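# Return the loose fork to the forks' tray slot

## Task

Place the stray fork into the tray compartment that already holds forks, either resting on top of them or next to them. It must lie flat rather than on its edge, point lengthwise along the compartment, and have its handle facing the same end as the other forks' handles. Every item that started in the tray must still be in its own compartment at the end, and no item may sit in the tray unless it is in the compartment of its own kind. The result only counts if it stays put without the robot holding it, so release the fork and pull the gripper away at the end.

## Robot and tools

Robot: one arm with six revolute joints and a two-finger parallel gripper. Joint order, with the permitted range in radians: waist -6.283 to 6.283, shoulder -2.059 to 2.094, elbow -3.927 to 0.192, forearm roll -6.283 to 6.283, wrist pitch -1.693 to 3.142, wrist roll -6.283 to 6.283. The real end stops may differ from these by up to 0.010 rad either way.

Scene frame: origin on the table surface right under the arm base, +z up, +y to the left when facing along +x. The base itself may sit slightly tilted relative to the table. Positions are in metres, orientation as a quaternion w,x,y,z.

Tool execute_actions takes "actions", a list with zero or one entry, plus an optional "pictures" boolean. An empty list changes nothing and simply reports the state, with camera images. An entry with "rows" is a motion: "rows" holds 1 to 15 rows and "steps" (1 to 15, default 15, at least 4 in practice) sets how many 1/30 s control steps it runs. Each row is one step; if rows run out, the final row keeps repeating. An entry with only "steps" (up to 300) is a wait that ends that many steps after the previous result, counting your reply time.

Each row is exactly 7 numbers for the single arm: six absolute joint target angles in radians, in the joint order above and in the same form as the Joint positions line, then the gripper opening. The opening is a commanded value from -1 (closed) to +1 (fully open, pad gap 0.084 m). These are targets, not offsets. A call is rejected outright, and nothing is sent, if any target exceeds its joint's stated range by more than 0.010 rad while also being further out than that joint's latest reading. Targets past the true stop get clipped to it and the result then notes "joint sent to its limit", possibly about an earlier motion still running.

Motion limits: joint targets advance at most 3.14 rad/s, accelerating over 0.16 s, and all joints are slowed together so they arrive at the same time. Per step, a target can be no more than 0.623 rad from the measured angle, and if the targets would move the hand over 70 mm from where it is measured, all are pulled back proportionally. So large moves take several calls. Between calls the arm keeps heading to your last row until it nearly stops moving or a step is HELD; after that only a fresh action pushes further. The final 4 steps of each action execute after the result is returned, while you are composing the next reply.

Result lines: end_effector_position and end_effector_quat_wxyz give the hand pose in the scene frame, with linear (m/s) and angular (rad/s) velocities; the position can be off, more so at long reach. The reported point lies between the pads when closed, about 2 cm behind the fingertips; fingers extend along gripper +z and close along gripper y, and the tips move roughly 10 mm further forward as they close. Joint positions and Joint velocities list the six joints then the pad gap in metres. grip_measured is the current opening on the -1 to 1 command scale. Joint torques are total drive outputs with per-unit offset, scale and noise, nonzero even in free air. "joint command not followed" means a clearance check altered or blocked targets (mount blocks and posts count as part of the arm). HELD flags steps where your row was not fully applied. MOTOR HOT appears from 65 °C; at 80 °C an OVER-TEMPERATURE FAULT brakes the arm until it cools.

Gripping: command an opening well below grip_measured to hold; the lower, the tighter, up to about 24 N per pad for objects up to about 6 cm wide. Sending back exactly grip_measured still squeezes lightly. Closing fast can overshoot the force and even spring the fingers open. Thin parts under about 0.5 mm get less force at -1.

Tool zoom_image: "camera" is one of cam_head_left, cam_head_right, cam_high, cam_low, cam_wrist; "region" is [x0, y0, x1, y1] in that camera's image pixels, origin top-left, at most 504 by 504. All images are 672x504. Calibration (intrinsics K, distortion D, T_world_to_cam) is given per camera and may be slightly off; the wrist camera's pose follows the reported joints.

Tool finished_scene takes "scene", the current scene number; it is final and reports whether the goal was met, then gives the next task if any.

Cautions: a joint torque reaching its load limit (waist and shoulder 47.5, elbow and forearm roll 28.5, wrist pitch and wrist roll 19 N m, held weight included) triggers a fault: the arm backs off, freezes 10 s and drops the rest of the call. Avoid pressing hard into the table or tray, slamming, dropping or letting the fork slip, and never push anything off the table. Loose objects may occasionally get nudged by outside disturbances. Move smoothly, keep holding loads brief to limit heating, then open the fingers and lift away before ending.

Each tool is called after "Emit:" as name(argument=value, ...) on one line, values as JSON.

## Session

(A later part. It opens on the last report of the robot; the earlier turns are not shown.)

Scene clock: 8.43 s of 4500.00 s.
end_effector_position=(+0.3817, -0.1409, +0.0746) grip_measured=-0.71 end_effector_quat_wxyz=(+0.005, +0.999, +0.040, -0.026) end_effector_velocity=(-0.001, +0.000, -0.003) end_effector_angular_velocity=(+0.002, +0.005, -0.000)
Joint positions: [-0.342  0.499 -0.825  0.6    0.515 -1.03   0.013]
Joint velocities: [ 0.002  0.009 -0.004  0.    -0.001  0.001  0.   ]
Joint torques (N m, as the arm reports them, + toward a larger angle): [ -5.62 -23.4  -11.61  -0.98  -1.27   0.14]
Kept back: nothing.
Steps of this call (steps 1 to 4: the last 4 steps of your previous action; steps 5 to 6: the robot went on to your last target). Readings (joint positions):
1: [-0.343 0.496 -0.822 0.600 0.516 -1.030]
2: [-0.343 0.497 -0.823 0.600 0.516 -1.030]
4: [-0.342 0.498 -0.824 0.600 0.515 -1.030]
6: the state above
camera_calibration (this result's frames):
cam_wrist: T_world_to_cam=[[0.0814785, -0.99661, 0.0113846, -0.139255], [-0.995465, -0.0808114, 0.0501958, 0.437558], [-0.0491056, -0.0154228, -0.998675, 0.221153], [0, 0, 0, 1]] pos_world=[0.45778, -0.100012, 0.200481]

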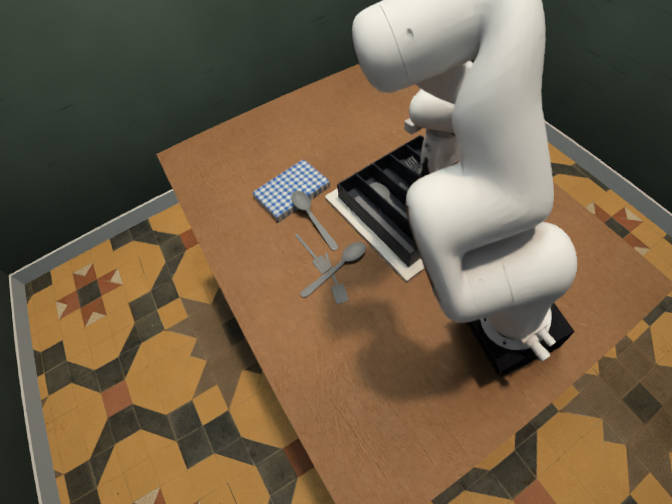

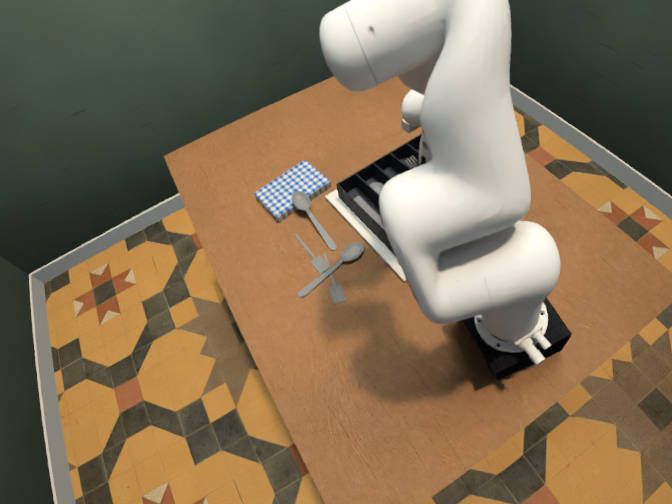

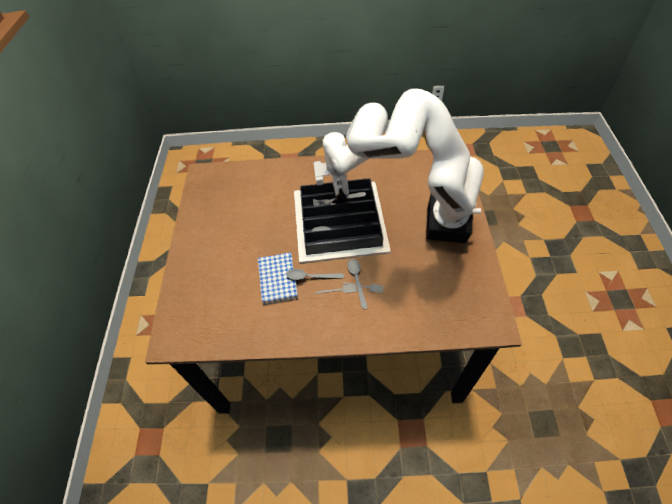

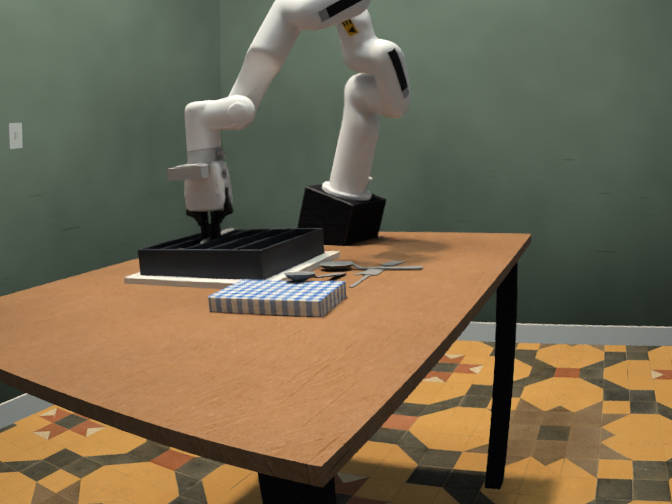

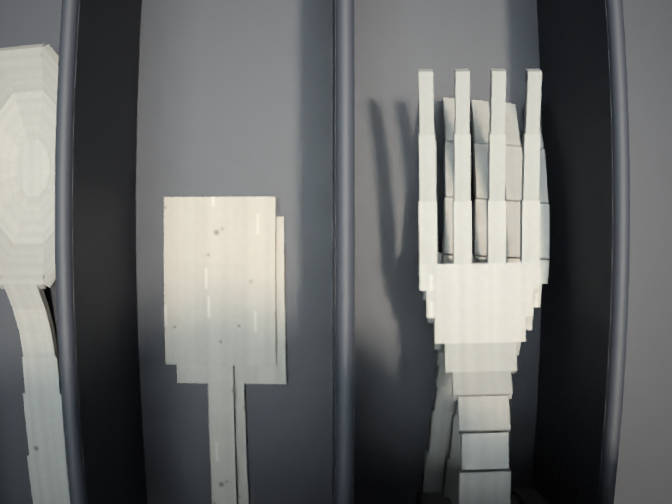

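Centred. Release.

Emit:
execute_actions(actions=[{"rows":[[-0.342,0.5,-0.825,0.6,0.515,-1.03,-0.4],[-0.342,0.5,-0.825,0.6,0.515,-1.03,-0.4],[-0.342,0.5,-0.825,0.6,0.515,-1.03,-0.4],[-0.342,0.5,-0.825,0.6,0.515,-1.03,-0.4],[-0.342,0.5,-0.825,0.6,0.515,-1.03,-0.4],[-0.342,0.5,-0.825,0.6,0.515,-1.03,-0.4],[-0.342,0.5,-0.825,0.6,0.515,-1.03,-0.4],[-0.375,0.25,-0.74,0.6,0.56,-1.03,-0.4]],"steps":15}])

Emit:
execute_actions(actions=[{"steps":12}], pictures=true)

Scene clock: 8.97 s of 4500.00 s.
end_effector_position=(+0.3831, -0.1389, +0.0853) grip_measured=-0.42 end_effector_quat_wxyz=(+0.006, +0.999, +0.040, -0.019) end_effector_velocity=(+0.059, +0.046, +0.275) end_effector_angular_velocity=(-0.061, -0.404, +0.045)
Joint positions: [-0.347  0.463 -0.808  0.6    0.523 -1.03   0.026]
Joint velocities: [-0.121 -0.903  0.361  0.001  0.184 -0.     0.   ]
Joint torques (N m, as the arm reports them, + toward a larger angle): [ -7.11 -39.72 -15.23  -0.85  -1.52   0.21]
Steps of this call (steps 1 to 5: the robot went on to your last target; steps 6 to 16: the first 11 steps of this action). Readings (joint positions):
6: [-0.342 0.500 -0.825 0.600 0.515 -1.030]
7: [-0.342 0.500 -0.825 0.600 0.515 -1.030]
9: [-0.342 0.500 -0.825 0.600 0.515 -1.030]
13: [-0.342 0.500 -0.825 0.600 0.515 -1.030]
16: the state above

Scene clock: 9.37 s of 4500.00 s.
end_effector_position=(+0.4002, -0.1298, +0.1515) grip_measured=-0.42 end_effector_quat_wxyz=(+0.021, +0.998, +0.048, +0.034) end_effector_velocity=(+0.002, +0.002, +0.014) end_effector_angular_velocity=(-0.005, -0.022, +0.003)
Joint positions: [-0.374  0.256 -0.741  0.6    0.559 -1.03   0.026]
Joint velocities: [-0.007 -0.043  0.013 -0.     0.008 -0.    -0.   ]
Joint torques (N m, as the arm reports them, + toward a larger angle): [ -4.44 -20.81 -13.11  -0.42  -1.14   0.16]
Kept back: nothing.
Steps of this call (steps 1 to 4: the last 4 steps of your previous action; steps 5 to 12: the robot went on to your last target). Readings (joint positions):
1: [-0.352 0.428 -0.796 0.600 0.530 -1.030]
2: [-0.357 0.388 -0.785 0.600 0.536 -1.030]
4: [-0.366 0.319 -0.768 0.600 0.546 -1.030]
8: [-0.373 0.266 -0.748 0.600 0.556 -1.030]
12: the state above
camera_calibration (this result's frames):
cam_wrist: T_world_to_cam=[[0.0958148, -0.994157, 0.0497121, -0.141792], [-0.99266, -0.0991342, -0.0692673, 0.467616], [0.0737907, -0.0427104, -0.996359, 0.245916], [0, 0, 0, 1]] pos_world=[0.459623, -0.0841033, 0.28446]

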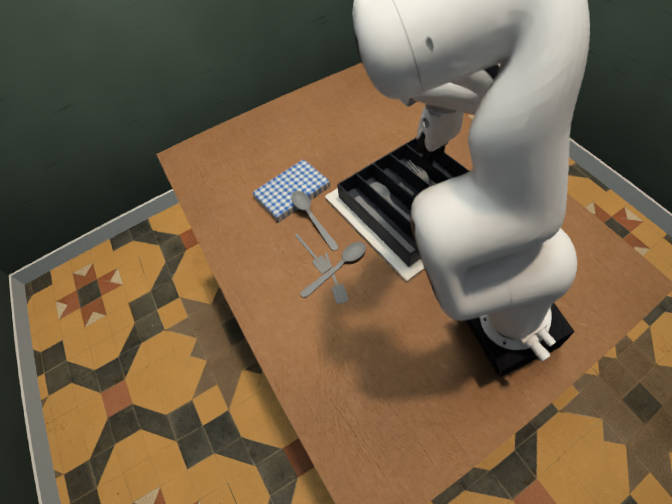

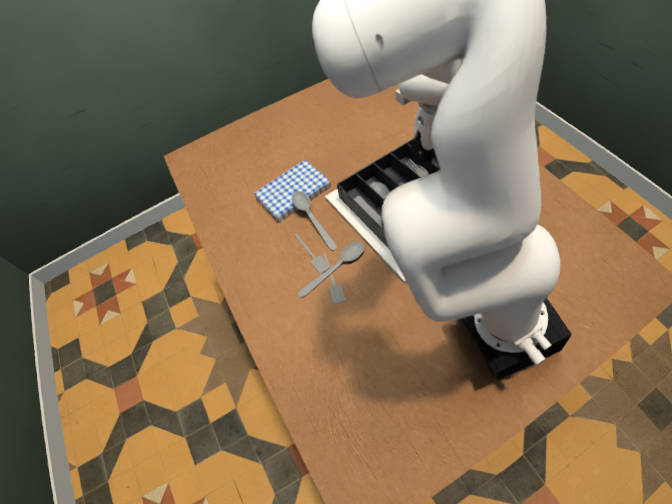

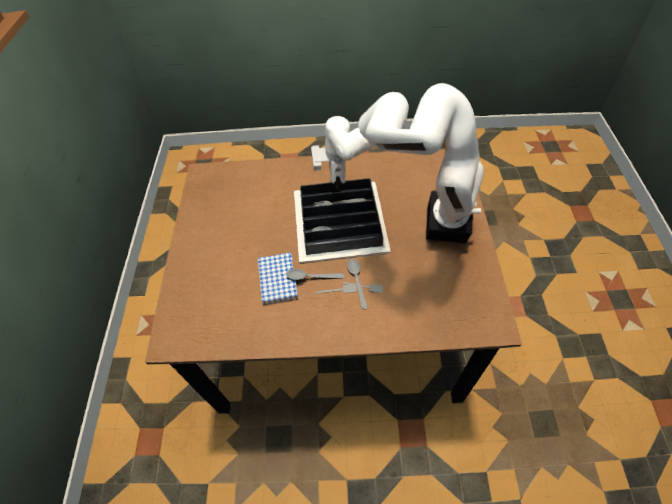

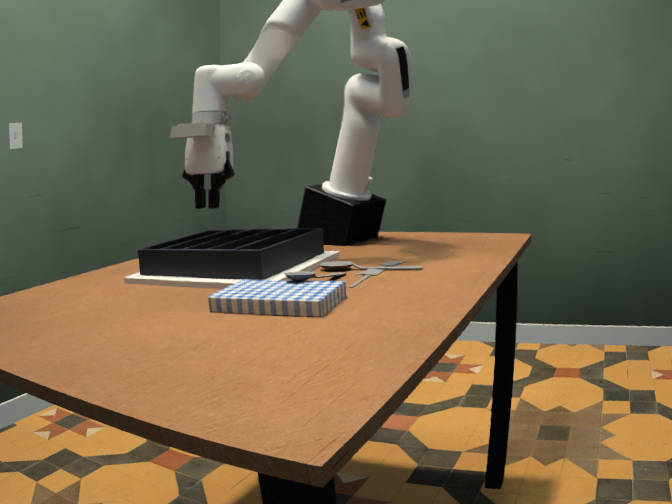

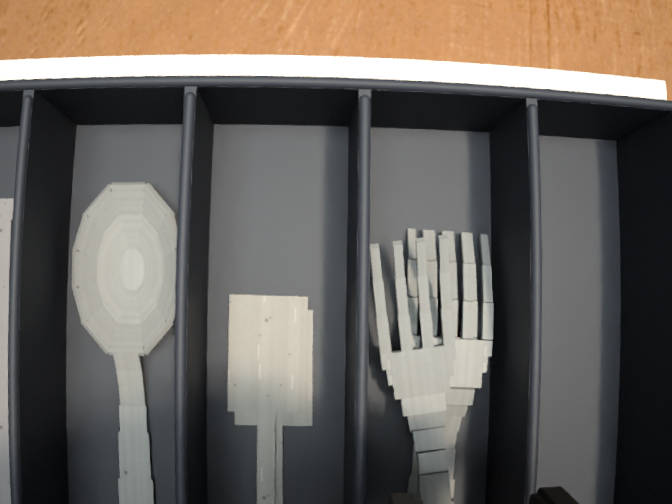

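Emit:
finished_scene(scene=2)

The scene is finished: the task was done.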